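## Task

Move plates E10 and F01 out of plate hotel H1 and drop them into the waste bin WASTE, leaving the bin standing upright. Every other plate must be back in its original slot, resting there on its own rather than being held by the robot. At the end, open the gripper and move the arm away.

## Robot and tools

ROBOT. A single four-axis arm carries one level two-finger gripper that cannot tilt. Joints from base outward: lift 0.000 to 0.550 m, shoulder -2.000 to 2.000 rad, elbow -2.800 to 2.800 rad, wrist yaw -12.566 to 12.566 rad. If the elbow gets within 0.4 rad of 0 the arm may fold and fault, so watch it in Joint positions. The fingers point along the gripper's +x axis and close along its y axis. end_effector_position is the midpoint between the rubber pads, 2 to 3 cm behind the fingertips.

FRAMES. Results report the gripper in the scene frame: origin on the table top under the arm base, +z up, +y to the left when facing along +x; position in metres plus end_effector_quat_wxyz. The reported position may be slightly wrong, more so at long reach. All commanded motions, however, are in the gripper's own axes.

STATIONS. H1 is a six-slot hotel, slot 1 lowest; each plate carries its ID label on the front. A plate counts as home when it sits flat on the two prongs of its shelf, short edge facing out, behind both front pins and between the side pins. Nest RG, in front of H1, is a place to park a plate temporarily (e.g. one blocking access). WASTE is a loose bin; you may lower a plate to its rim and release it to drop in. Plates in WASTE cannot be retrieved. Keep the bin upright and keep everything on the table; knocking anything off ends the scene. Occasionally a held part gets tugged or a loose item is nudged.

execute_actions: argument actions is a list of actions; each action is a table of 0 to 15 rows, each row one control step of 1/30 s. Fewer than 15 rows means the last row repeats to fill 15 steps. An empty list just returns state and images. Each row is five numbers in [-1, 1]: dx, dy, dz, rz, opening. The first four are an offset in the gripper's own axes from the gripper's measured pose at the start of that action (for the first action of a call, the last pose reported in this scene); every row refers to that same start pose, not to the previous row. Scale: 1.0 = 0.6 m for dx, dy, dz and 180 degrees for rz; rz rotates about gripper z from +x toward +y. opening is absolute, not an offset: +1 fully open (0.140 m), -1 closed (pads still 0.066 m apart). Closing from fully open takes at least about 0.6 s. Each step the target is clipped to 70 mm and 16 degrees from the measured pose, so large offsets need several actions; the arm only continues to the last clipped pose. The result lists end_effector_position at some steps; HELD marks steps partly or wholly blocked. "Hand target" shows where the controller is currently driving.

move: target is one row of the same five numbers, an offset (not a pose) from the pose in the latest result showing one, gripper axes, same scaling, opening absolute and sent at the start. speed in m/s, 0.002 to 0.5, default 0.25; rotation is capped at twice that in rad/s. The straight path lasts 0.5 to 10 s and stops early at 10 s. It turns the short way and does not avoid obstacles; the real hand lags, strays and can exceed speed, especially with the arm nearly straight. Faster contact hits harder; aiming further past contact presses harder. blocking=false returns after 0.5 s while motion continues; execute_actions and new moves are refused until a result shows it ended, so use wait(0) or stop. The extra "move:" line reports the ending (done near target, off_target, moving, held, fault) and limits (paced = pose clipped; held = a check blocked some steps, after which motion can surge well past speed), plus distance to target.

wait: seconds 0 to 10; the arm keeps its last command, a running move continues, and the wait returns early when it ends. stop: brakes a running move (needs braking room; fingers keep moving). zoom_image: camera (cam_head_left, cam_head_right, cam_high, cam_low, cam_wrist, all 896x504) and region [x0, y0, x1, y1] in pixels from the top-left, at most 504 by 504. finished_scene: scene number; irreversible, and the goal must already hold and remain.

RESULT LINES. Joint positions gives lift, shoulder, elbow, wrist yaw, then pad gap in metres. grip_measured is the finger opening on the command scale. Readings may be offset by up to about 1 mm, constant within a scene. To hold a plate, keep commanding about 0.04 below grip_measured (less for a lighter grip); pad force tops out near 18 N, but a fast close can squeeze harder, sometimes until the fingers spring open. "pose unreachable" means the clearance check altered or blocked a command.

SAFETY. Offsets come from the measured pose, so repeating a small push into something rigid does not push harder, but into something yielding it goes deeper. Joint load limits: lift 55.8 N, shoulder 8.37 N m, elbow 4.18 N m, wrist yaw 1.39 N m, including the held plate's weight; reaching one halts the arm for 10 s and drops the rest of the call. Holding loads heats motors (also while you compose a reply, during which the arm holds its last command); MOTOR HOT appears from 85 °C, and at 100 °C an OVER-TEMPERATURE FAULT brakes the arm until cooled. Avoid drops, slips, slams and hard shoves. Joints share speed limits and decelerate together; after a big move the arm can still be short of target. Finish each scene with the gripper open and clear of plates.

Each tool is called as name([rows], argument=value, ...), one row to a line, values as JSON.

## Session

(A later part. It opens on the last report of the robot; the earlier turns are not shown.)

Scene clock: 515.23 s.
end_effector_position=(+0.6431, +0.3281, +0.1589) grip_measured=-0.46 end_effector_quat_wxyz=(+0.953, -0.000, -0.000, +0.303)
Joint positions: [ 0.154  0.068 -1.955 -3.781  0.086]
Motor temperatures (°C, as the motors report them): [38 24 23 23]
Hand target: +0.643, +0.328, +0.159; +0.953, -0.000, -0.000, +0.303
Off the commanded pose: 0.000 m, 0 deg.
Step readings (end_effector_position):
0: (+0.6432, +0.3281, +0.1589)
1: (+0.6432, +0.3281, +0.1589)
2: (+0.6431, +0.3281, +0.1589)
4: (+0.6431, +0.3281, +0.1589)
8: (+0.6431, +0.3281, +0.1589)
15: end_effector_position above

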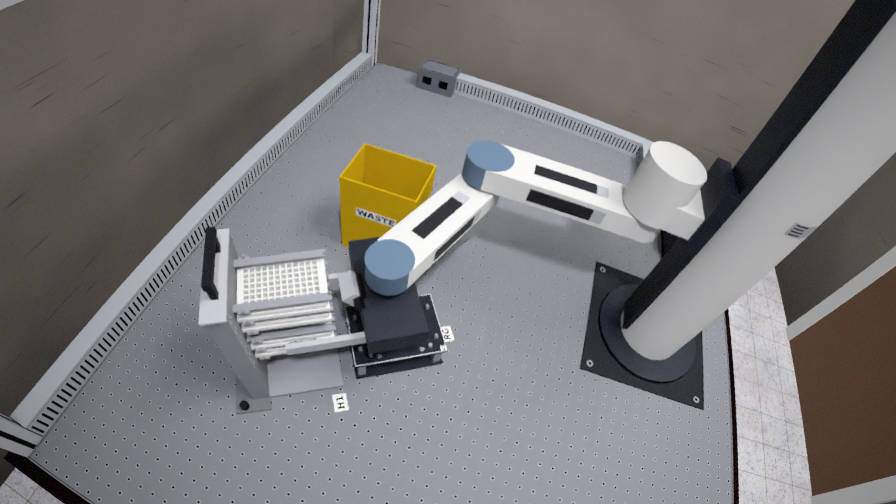

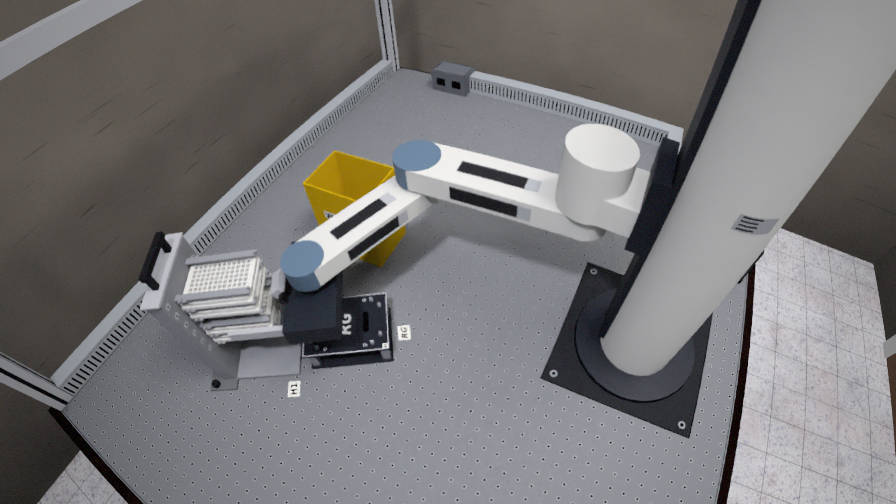

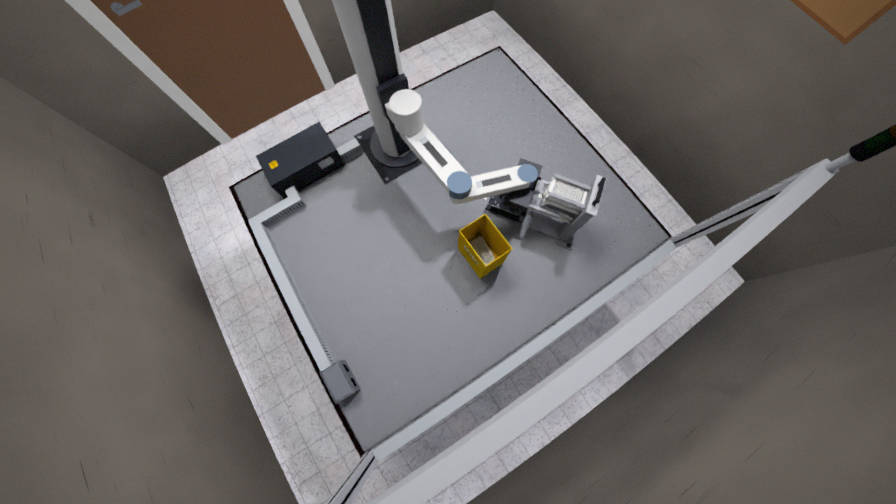

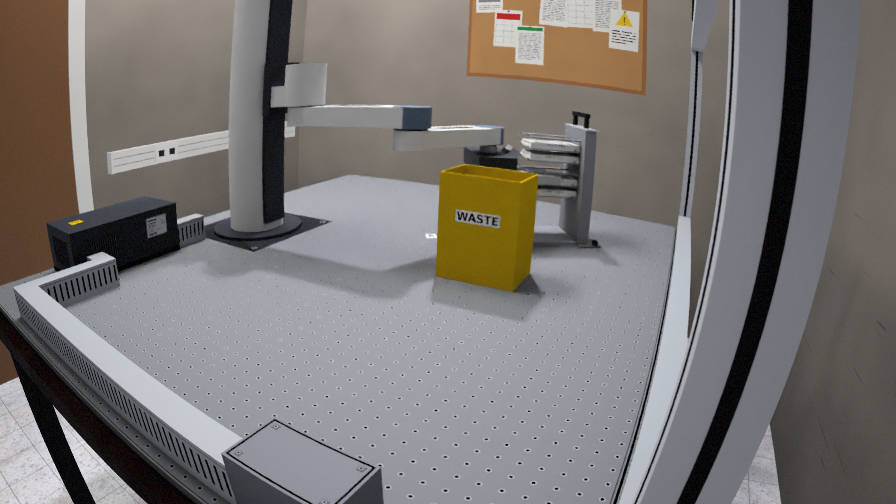

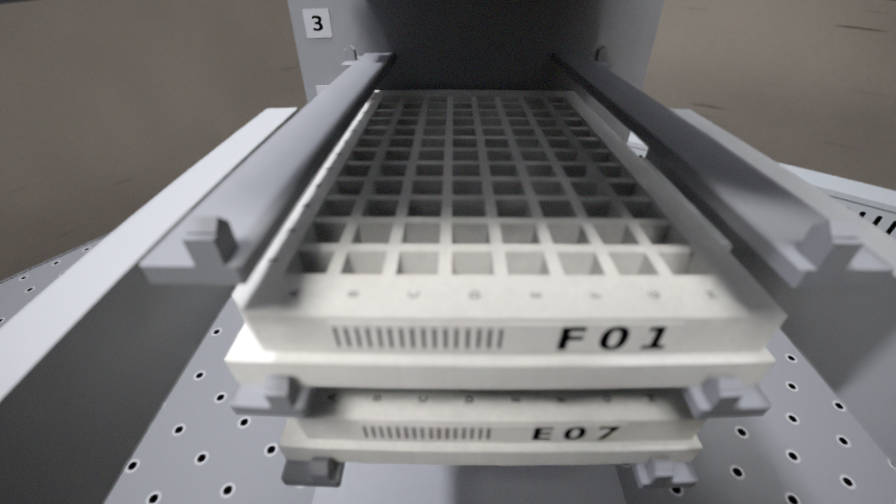

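execute_actions([
  [[0,0,0.0025,0,-0.51],[0,0,0.005,0,-0.51],[0,0,0.0075,0,-0.51],[0,0,0.010,0,-0.51],[0,0,0.0118,0,-0.51],[0,0,0.0125,0,-0.51],[0,0,0.0125,0,-0.51],[0,0,0.0125,0,-0.51],[-0.005,0,0.0125,0,-0.51],[-0.013,0,0.0125,0,-0.51],[-0.024,0,0.0125,0,-0.51],[-0.037,0,0.0125,0,-0.51],[-0.050,0,0.0125,0,-0.51],[-0.063,0,0.0125,0,-0.51],[-0.075,0,0.0125,0,-0.51]],
])

Scene clock: 531.47 s.
end_effector_position=(+0.6186, +0.3112, +0.1664) grip_measured=-0.46 end_effector_quat_wxyz=(+0.953, -0.000, -0.000, +0.304)
Joint positions: [ 0.161 -0.017 -1.762 -3.888  0.086]
Motor temperatures (°C, as the motors report them): [38 24 23 23]
Hand target: +0.609, +0.304, +0.166; +0.953, -0.000, -0.000, +0.304
Off the commanded pose: 0.015 m, 0 deg.
Step readings (end_effector_position):
0: (+0.6431, +0.3281, +0.1589)
1: (+0.6431, +0.3281, +0.1594)
2: (+0.6431, +0.3281, +0.1608)
4: (+0.6431, +0.3281, +0.1639)
8: (+0.6431, +0.3281, +0.1665)
15: end_effector_position above

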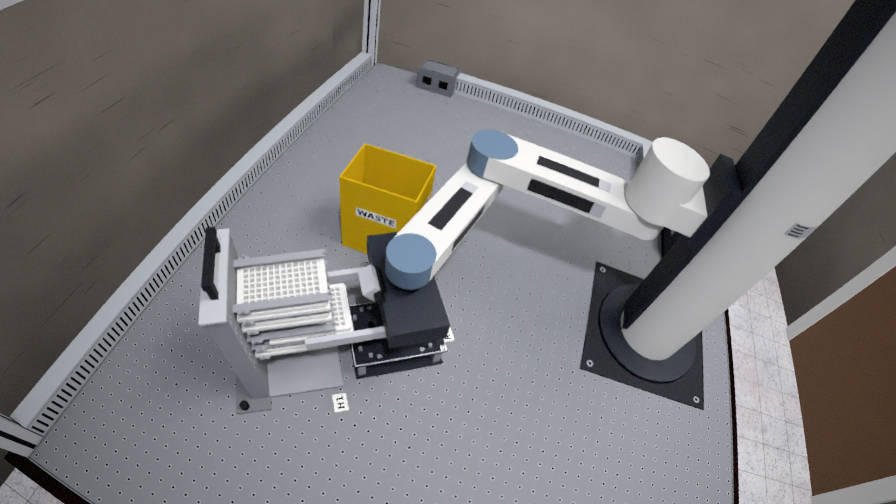

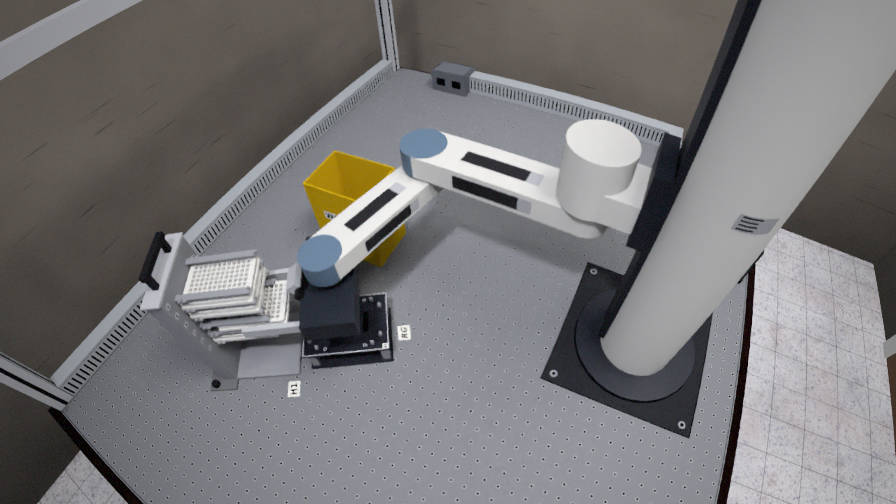

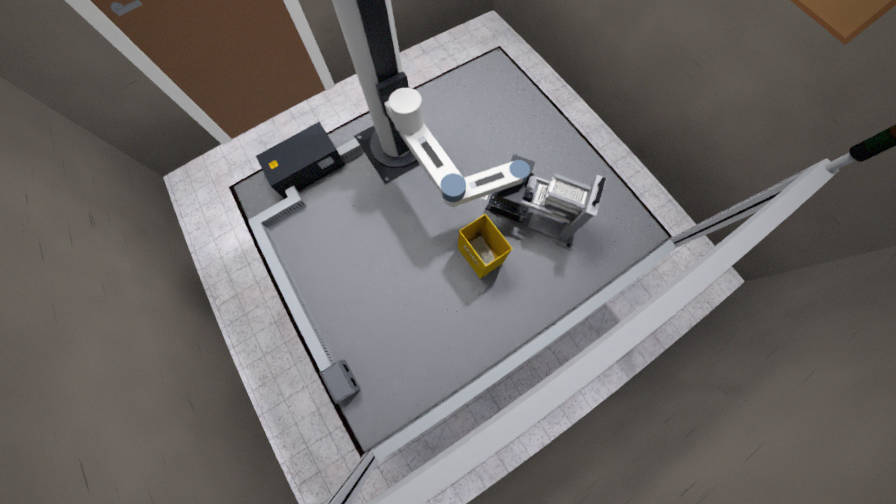

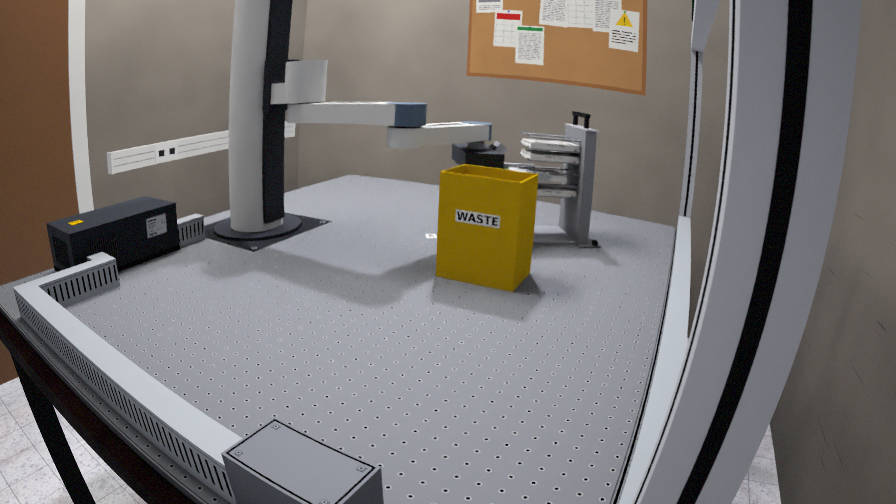

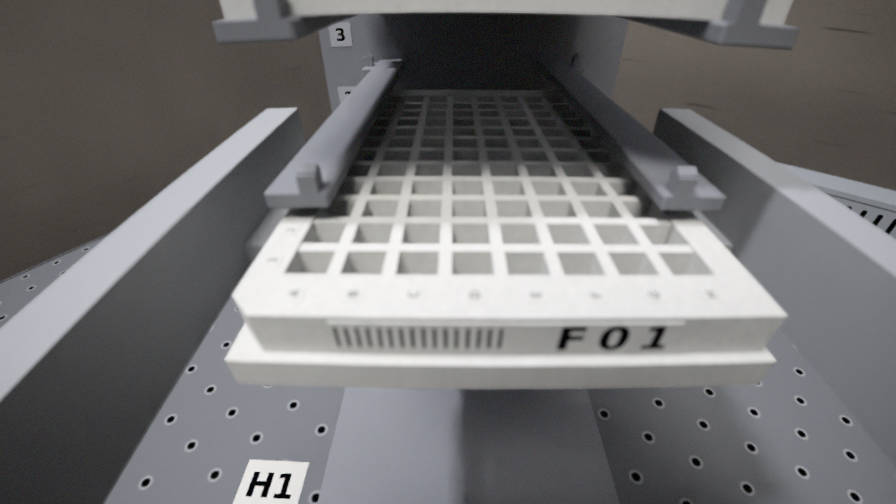

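execute_actions(actions=[])

Scene clock: 534.40 s.
end_effector_position=(+0.6086, +0.3039, +0.1664) grip_measured=-0.46 end_effector_quat_wxyz=(+0.953, -0.000, -0.000, +0.304)
Joint positions: [ 0.161 -0.049 -1.688 -3.928  0.086]
Motor temperatures (°C, as the motors report them): [38 24 23 23]
Hand target: +0.609, +0.304, +0.166; +0.953, -0.000, -0.000, +0.304
Off the commanded pose: 0.003 m, 0 deg.

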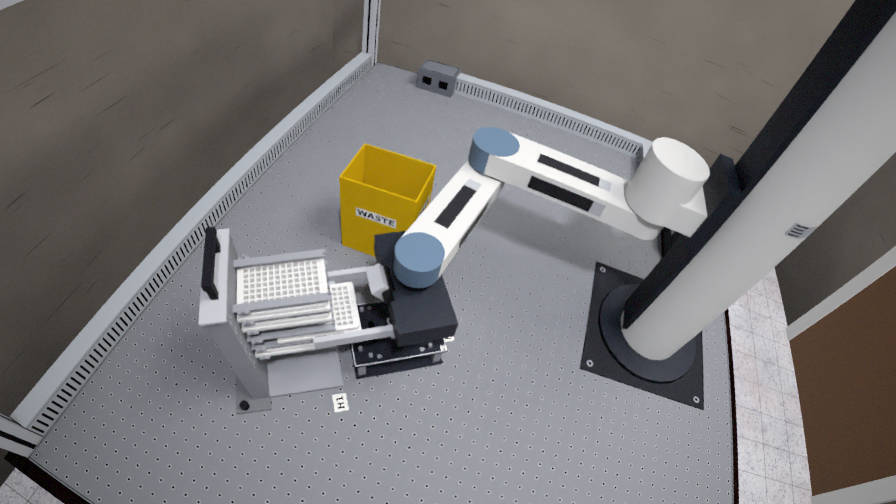

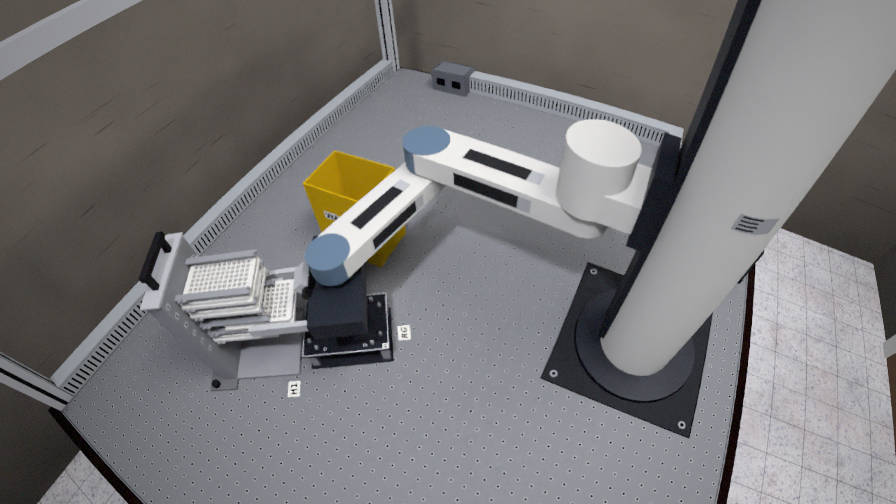

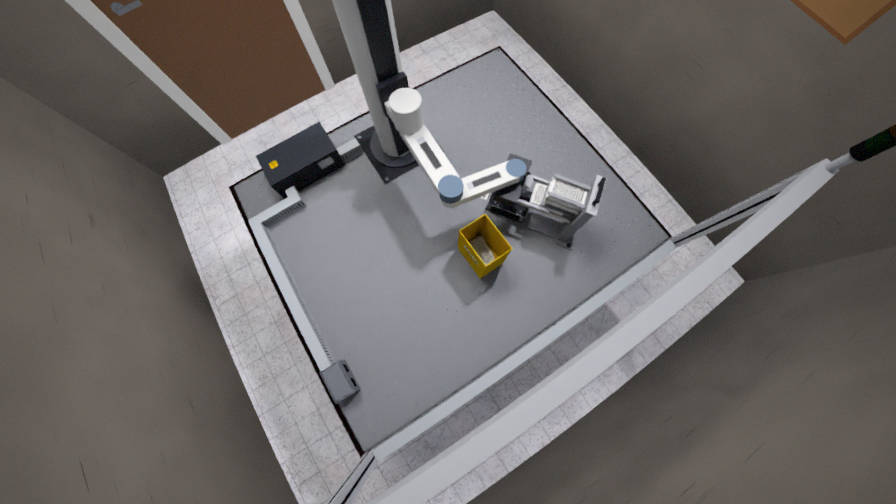

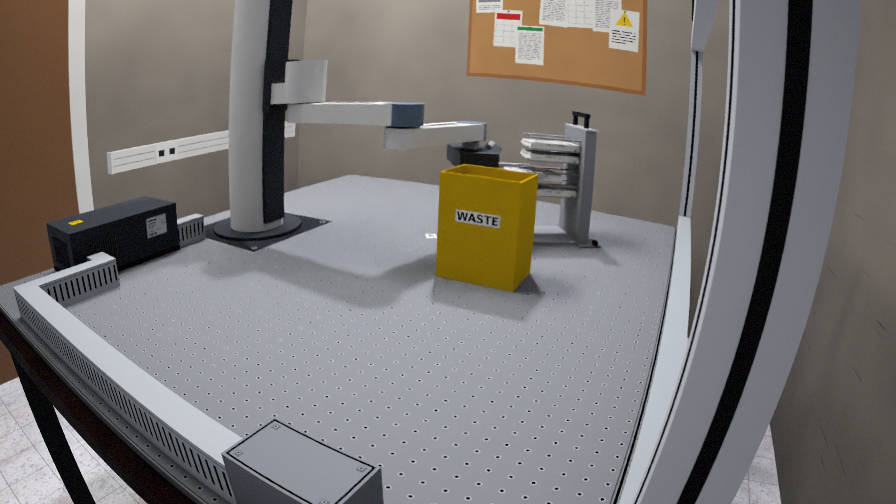

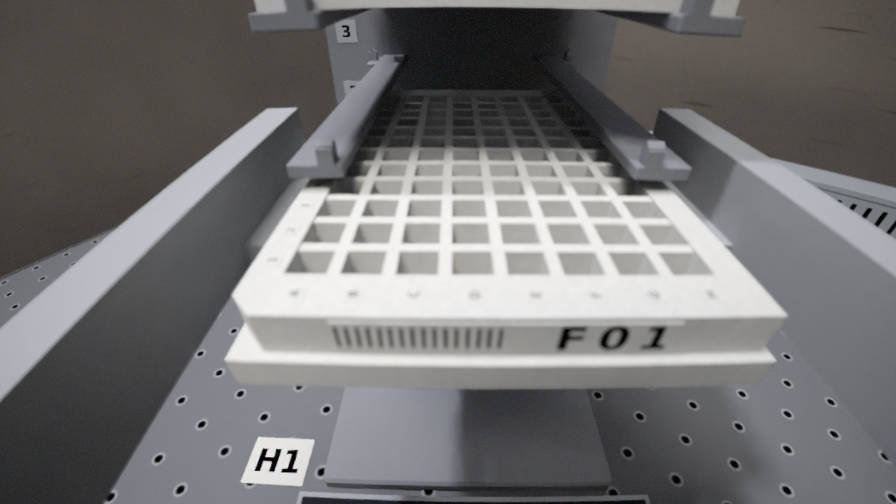

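execute_actions([
  [[-0.012,0,0,0,-0.51],[-0.028,0,0,0,-0.51],[-0.047,0,0,0,-0.51],[-0.067,0,0,0,-0.51],[-0.087,0,0,0,-0.51],[-0.107,0,0,0,-0.51],[-0.127,0,0,0,-0.51],[-0.146,0,0,0,-0.51],[-0.162,0,0,0,-0.51],[-0.174,0,0,0,-0.51],[-0.1833,0,0,0,-0.51]],
])

Scene clock: 542.63 s.
end_effector_position=(+0.5190, +0.2405, +0.1664) grip_measured=-0.46 end_effector_quat_wxyz=(+0.953, -0.000, -0.000, +0.304)
Joint positions: [ 0.161 -0.28  -1.127 -4.258  0.086]
Motor temperatures (°C, as the motors report them): [38 24 23 23]
Hand target: +0.519, +0.240, +0.166; +0.953, -0.000, -0.000, +0.304
Off the commanded pose: 0.000 m, 0 deg.
Step readings (end_effector_position):
0: (+0.6086, +0.3039, +0.1664)
1: (+0.6081, +0.3035, +0.1664)
2: (+0.6056, +0.3019, +0.1664)
4: (+0.5950, +0.2945, +0.1664)
8: (+0.5632, +0.2727, +0.1664)
15: end_effector_position above

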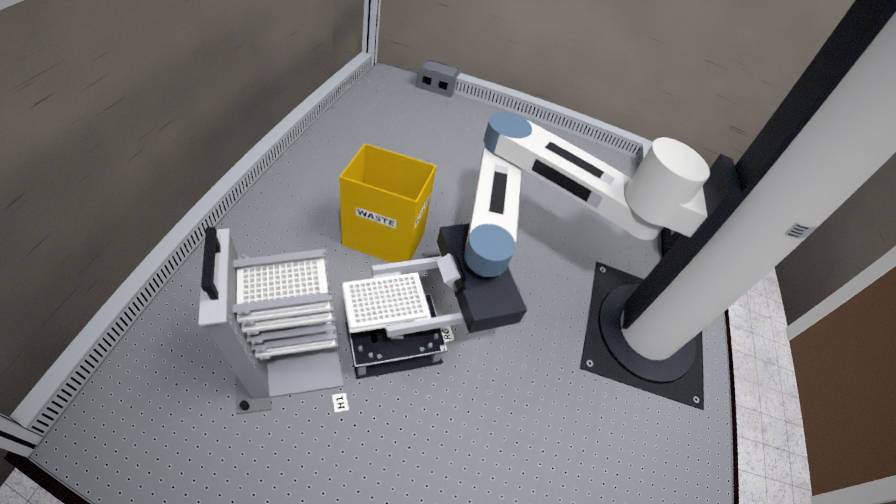

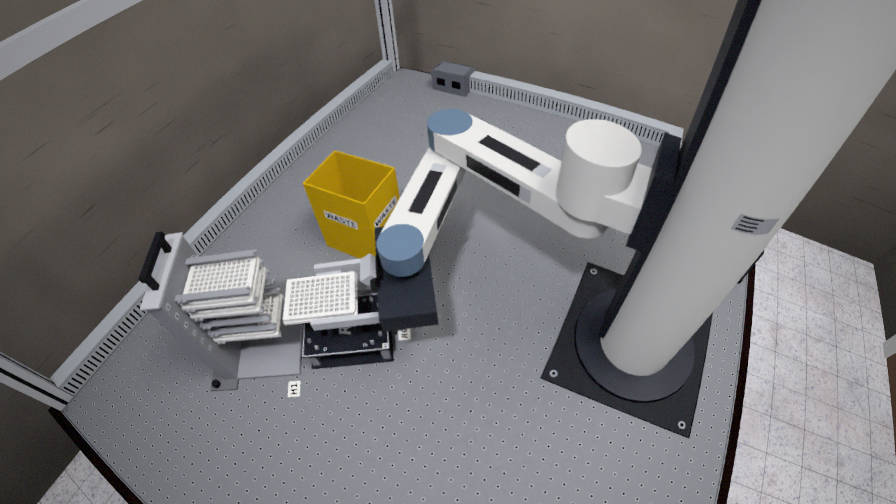

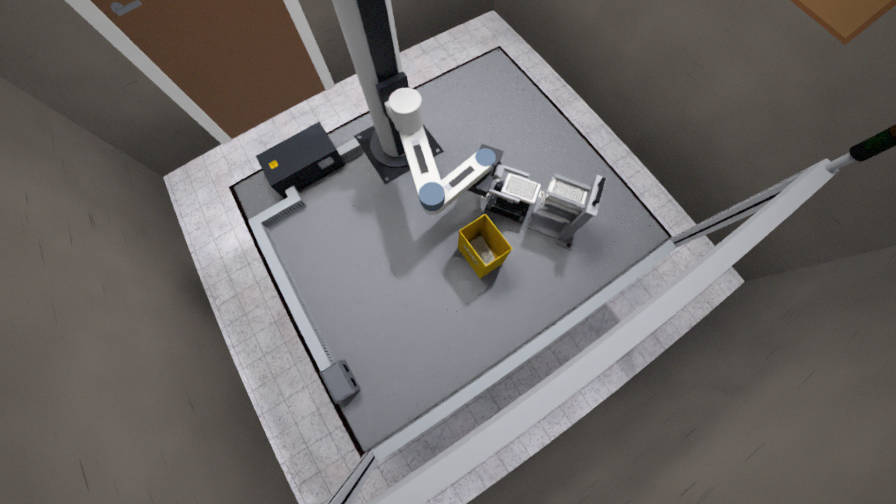

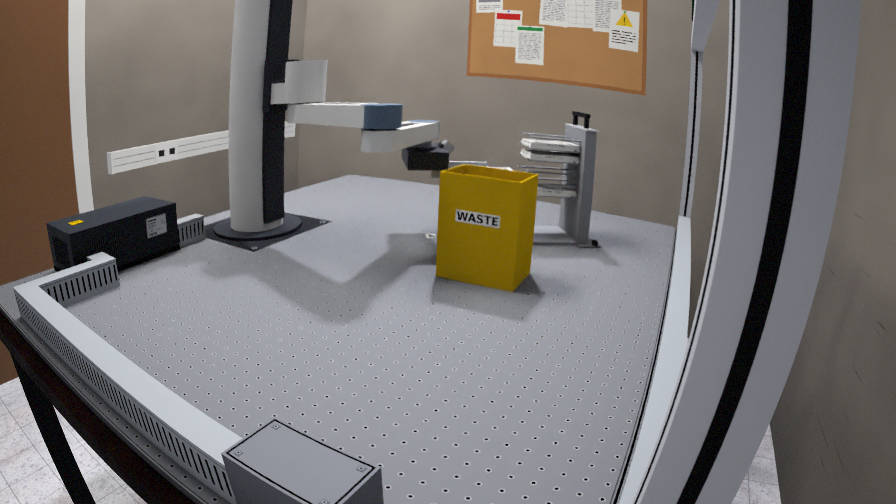

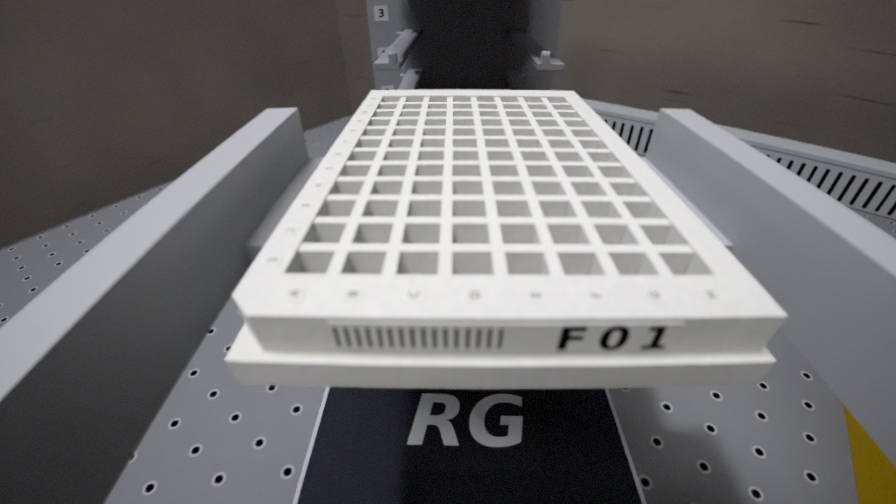

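execute_actions([
  [[-0.002,-0.008,0.010,-0.004,-0.51],[-0.005,-0.022,0.024,-0.010,-0.51],[-0.008,-0.038,0.040,-0.017,-0.51],[-0.012,-0.055,0.056,-0.025,-0.51],[-0.015,-0.072,0.072,-0.033,-0.51],[-0.019,-0.089,0.086,-0.040,-0.51],[-0.023,-0.105,0.097,-0.048,-0.51],[-0.026,-0.120,0.105,-0.055,-0.51],[-0.029,-0.133,0.1093,-0.061,-0.51],[-0.0306,-0.1428,0.1093,-0.065,-0.51]],
])

Scene clock: 563.43 s.
end_effector_position=(+0.5541, +0.1596, +0.2320) grip_measured=-0.46 end_effector_quat_wxyz=(+0.979, -0.000, -0.000, +0.205)
Joint positions: [ 0.227 -0.509 -1.088 -4.274  0.086]
Motor temperatures (°C, as the motors report them): [38 24 23 23]
Hand target: +0.554, +0.160, +0.232; +0.979, -0.000, -0.000, +0.206
Off the commanded pose: 0.001 m, 0 deg.
Step readings (end_effector_position):
0: (+0.5190, +0.2402, +0.1664)
1: (+0.5191, +0.2400, +0.1668)
2: (+0.5197, +0.2384, +0.1691)
4: (+0.5230, +0.2308, +0.1788)
8: (+0.5382, +0.1983, +0.2114)
15: end_effector_position above

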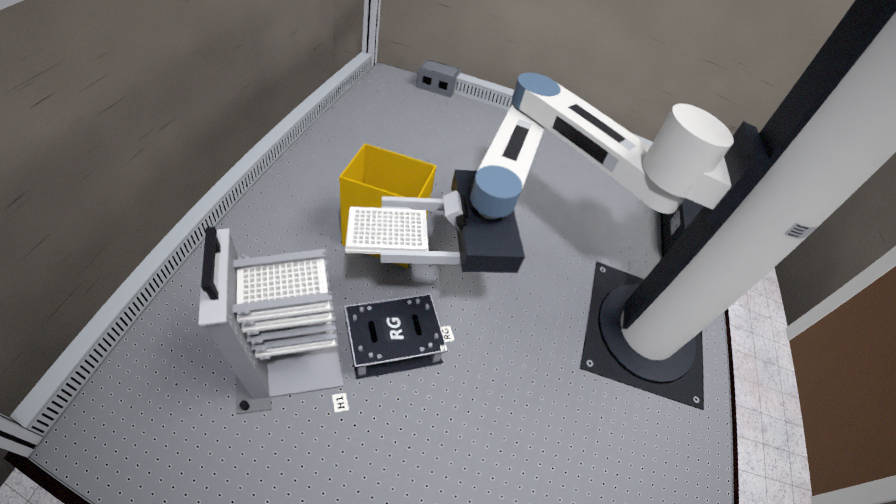

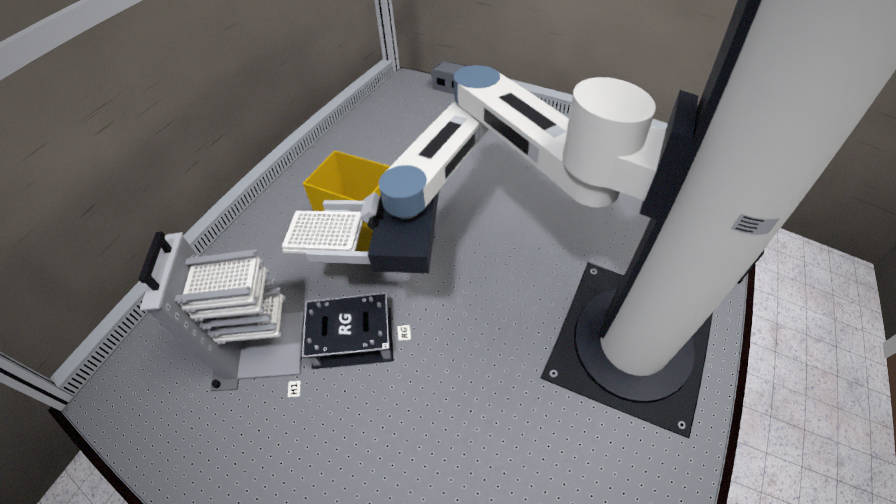

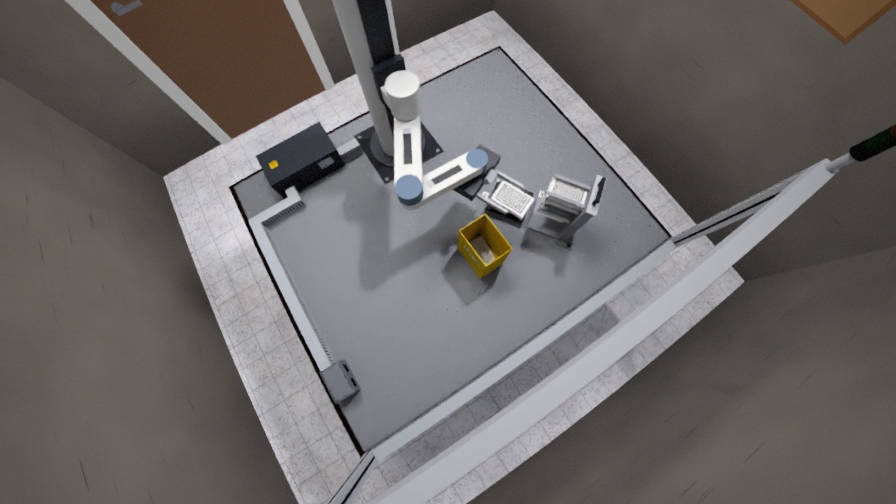

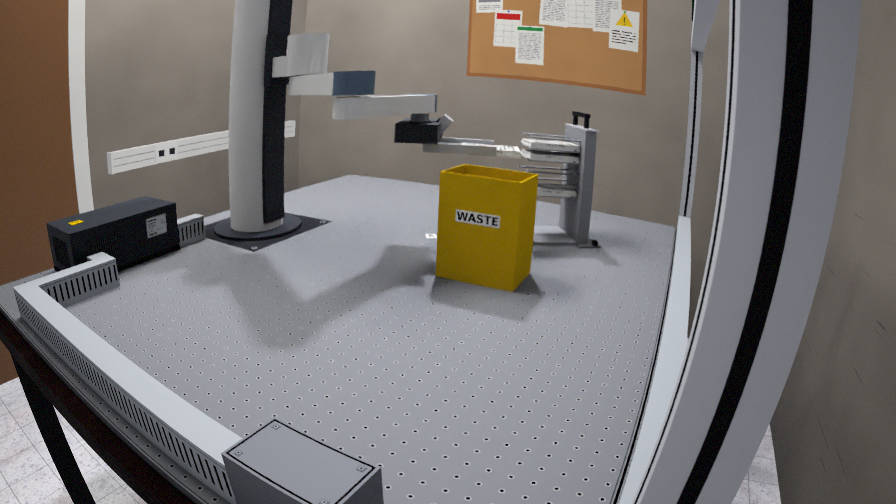

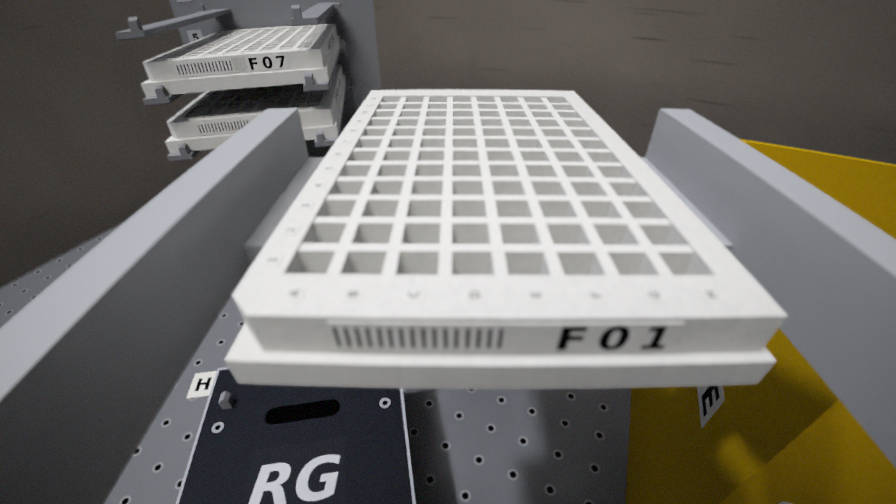

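Check whether the bin has moved before heading over it.

zoom_image(camera="cam_high", region=[452, 208, 522, 282])

Region (452, 208, 522, 282) of cam_high's 896x504 image, scaled by 6.811, with more detail than that image has; it fills the left 477 columns of this view, and the rest is white.

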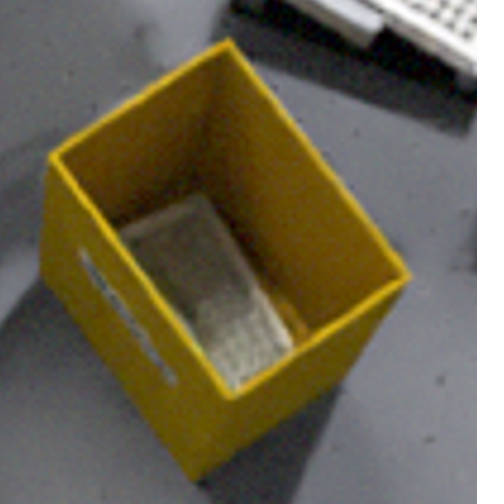

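execute_actions([
  [[0,-0.02,0,-0.009,-0.51],[0,-0.045,0,-0.020,-0.51],[-0.0005,-0.075,0,-0.033,-0.51],[-0.0007,-0.105,0,-0.047,-0.51],[-0.0009,-0.135,0,-0.060,-0.51],[-0.0012,-0.165,0,-0.074,-0.51],[-0.0014,-0.195,-0.002,-0.087,-0.51],[-0.0016,-0.222,-0.004,-0.099,-0.51],[-0.0017,-0.245,-0.006,-0.109,-0.51],[-0.0018,-0.261,-0.008,-0.116,-0.51],[-0.0019,-0.270,-0.010,-0.1203,-0.51]],
])

Scene clock: 582.97 s.
end_effector_position=(+0.6184, +0.0046, +0.2259) grip_measured=-0.46 end_effector_quat_wxyz=(+1.000, -0.000, -0.000, +0.009)
Joint positions: [ 0.221 -0.838 -1.238 -4.189  0.086]
Motor temperatures (°C, as the motors report them): [38 24 23 23]
Hand target: +0.618, +0.011, +0.226; +1.000, -0.000, -0.000, +0.017
Off the commanded pose: 0.006 m, 1 deg.
Step readings (end_effector_position):
0: (+0.5539, +0.1599, +0.2320)
1: (+0.5541, +0.1593, +0.2320)
2: (+0.5553, +0.1563, +0.2320)
4: (+0.5614, +0.1423, +0.2320)
8: (+0.5821, +0.0875, +0.2320)
15: end_effector_position above

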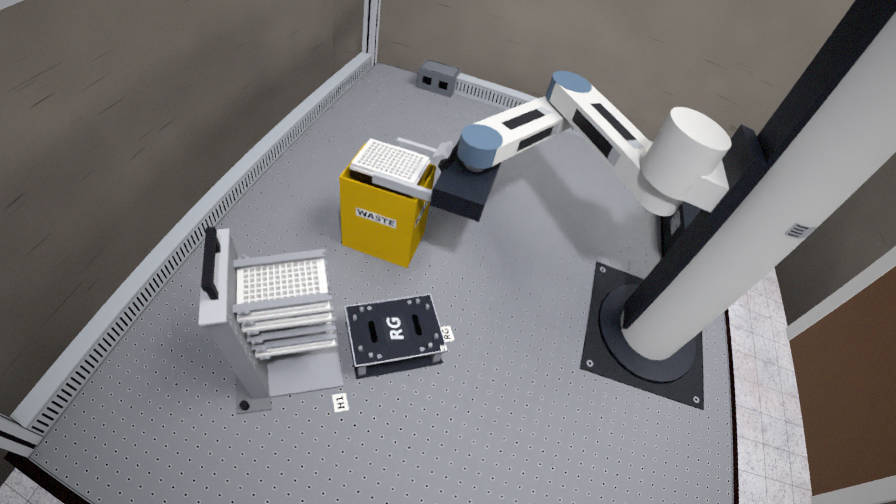

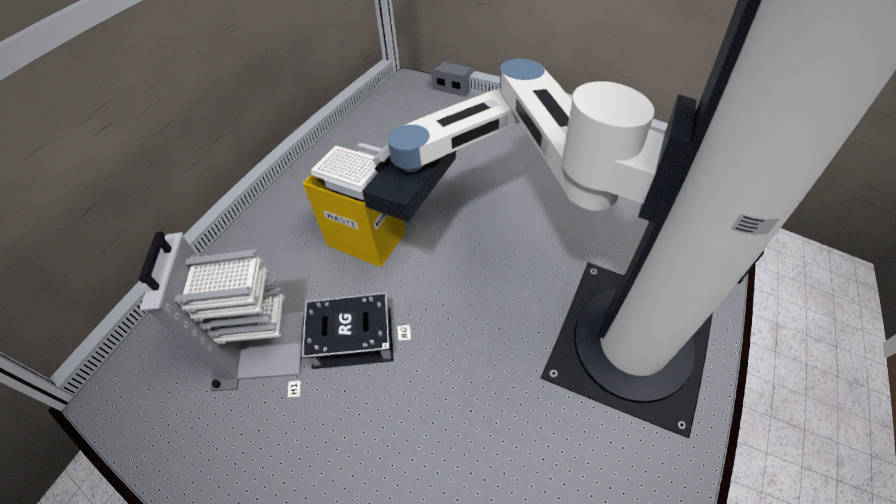

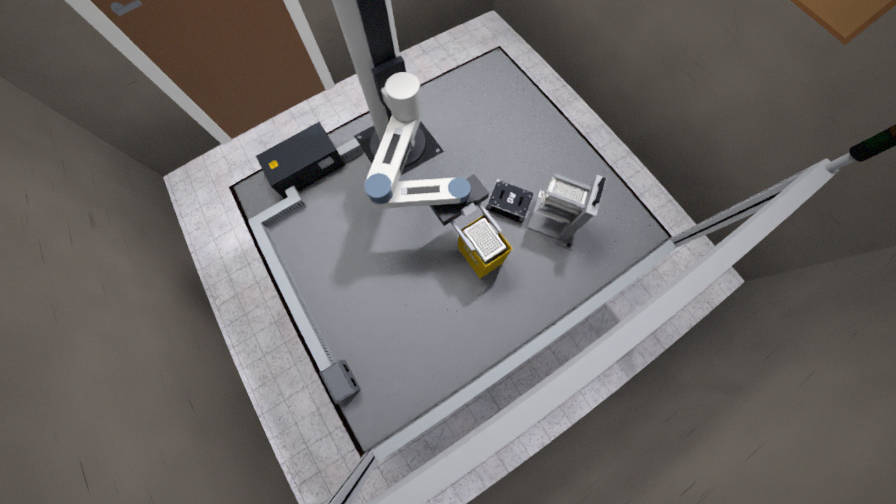

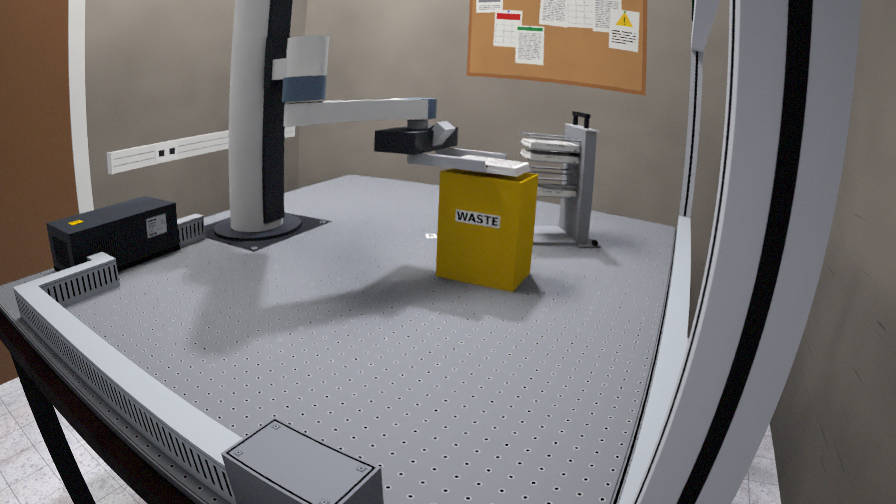

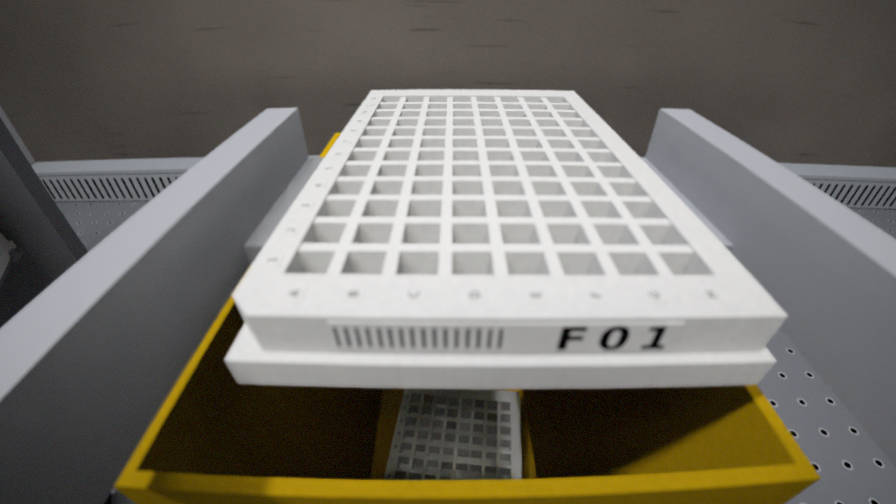

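Slight overshoot; let it settle and refresh the state.

execute_actions(actions=[])

zoom_image(camera="cam_high", region=[452, 208, 522, 282])

Scene clock: 586.30 s.
end_effector_position=(+0.6180, +0.0106, +0.2260) grip_measured=-0.46 end_effector_quat_wxyz=(+1.000, -0.000, -0.000, +0.017)
Joint positions: [ 0.221 -0.826 -1.236 -4.186  0.086]
Motor temperatures (°C, as the motors report them): [38 24 23 23]
Hand target: +0.618, +0.011, +0.226; +1.000, -0.000, -0.000, +0.017
Off the commanded pose: 0.000 m, 0 deg.

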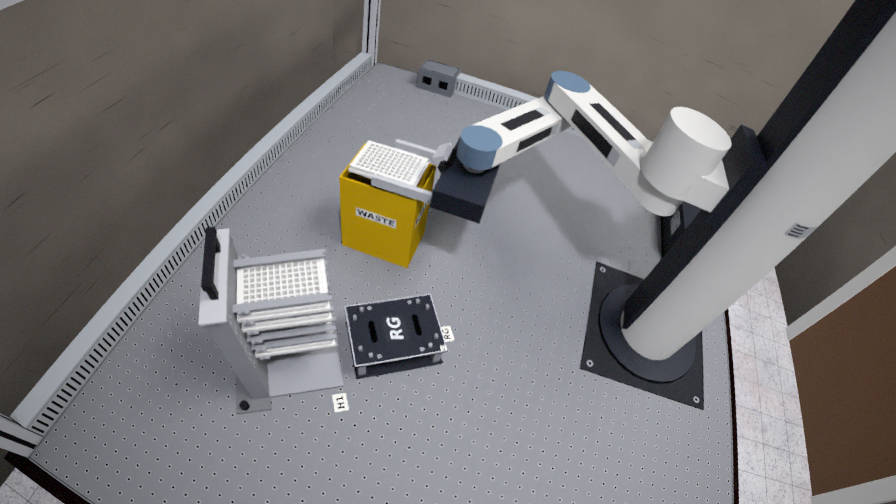

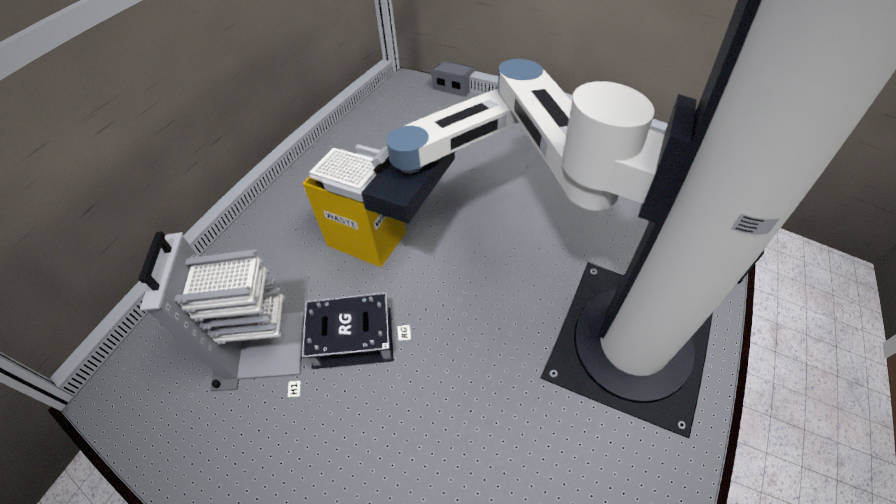

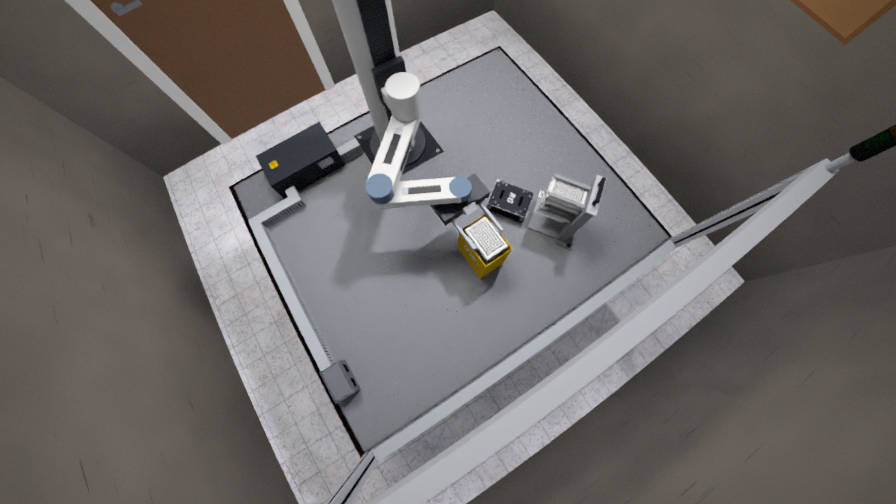

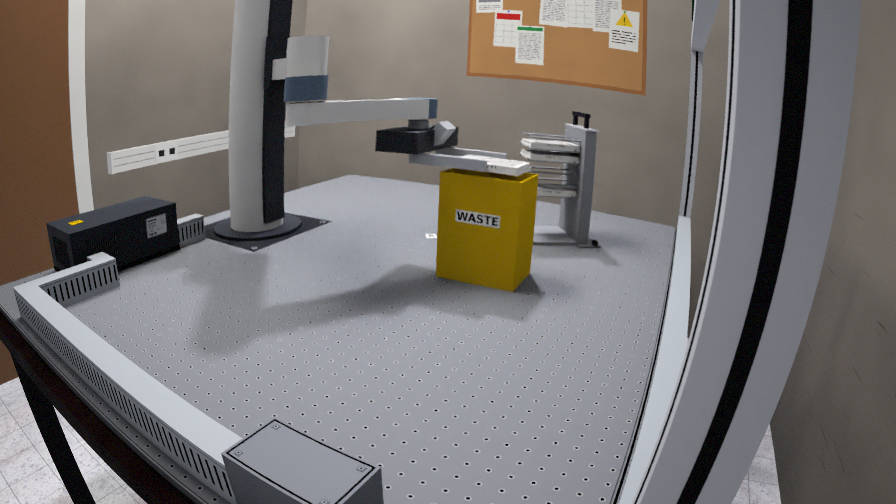

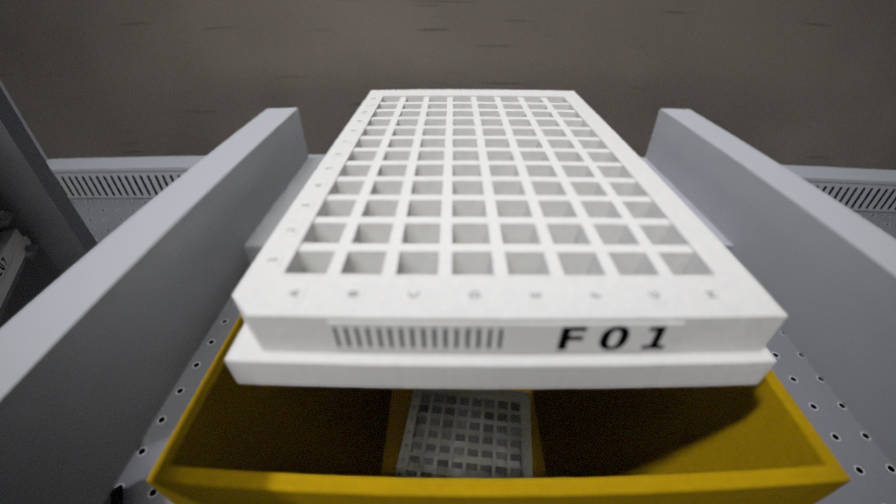

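Region (452, 208, 522, 282) of cam_high's 896x504 image, scaled by 6.811, with more detail than that image has; it fills the left 477 columns of this view, and the rest is white.

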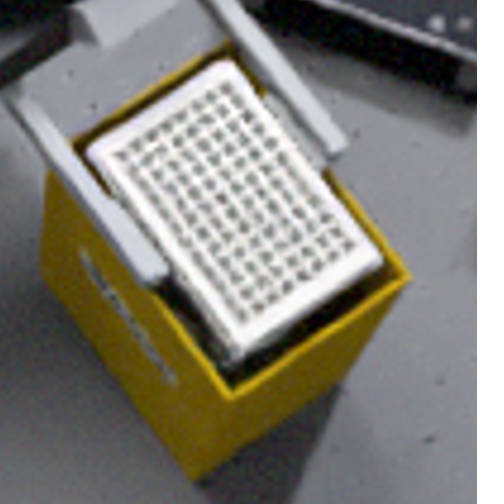

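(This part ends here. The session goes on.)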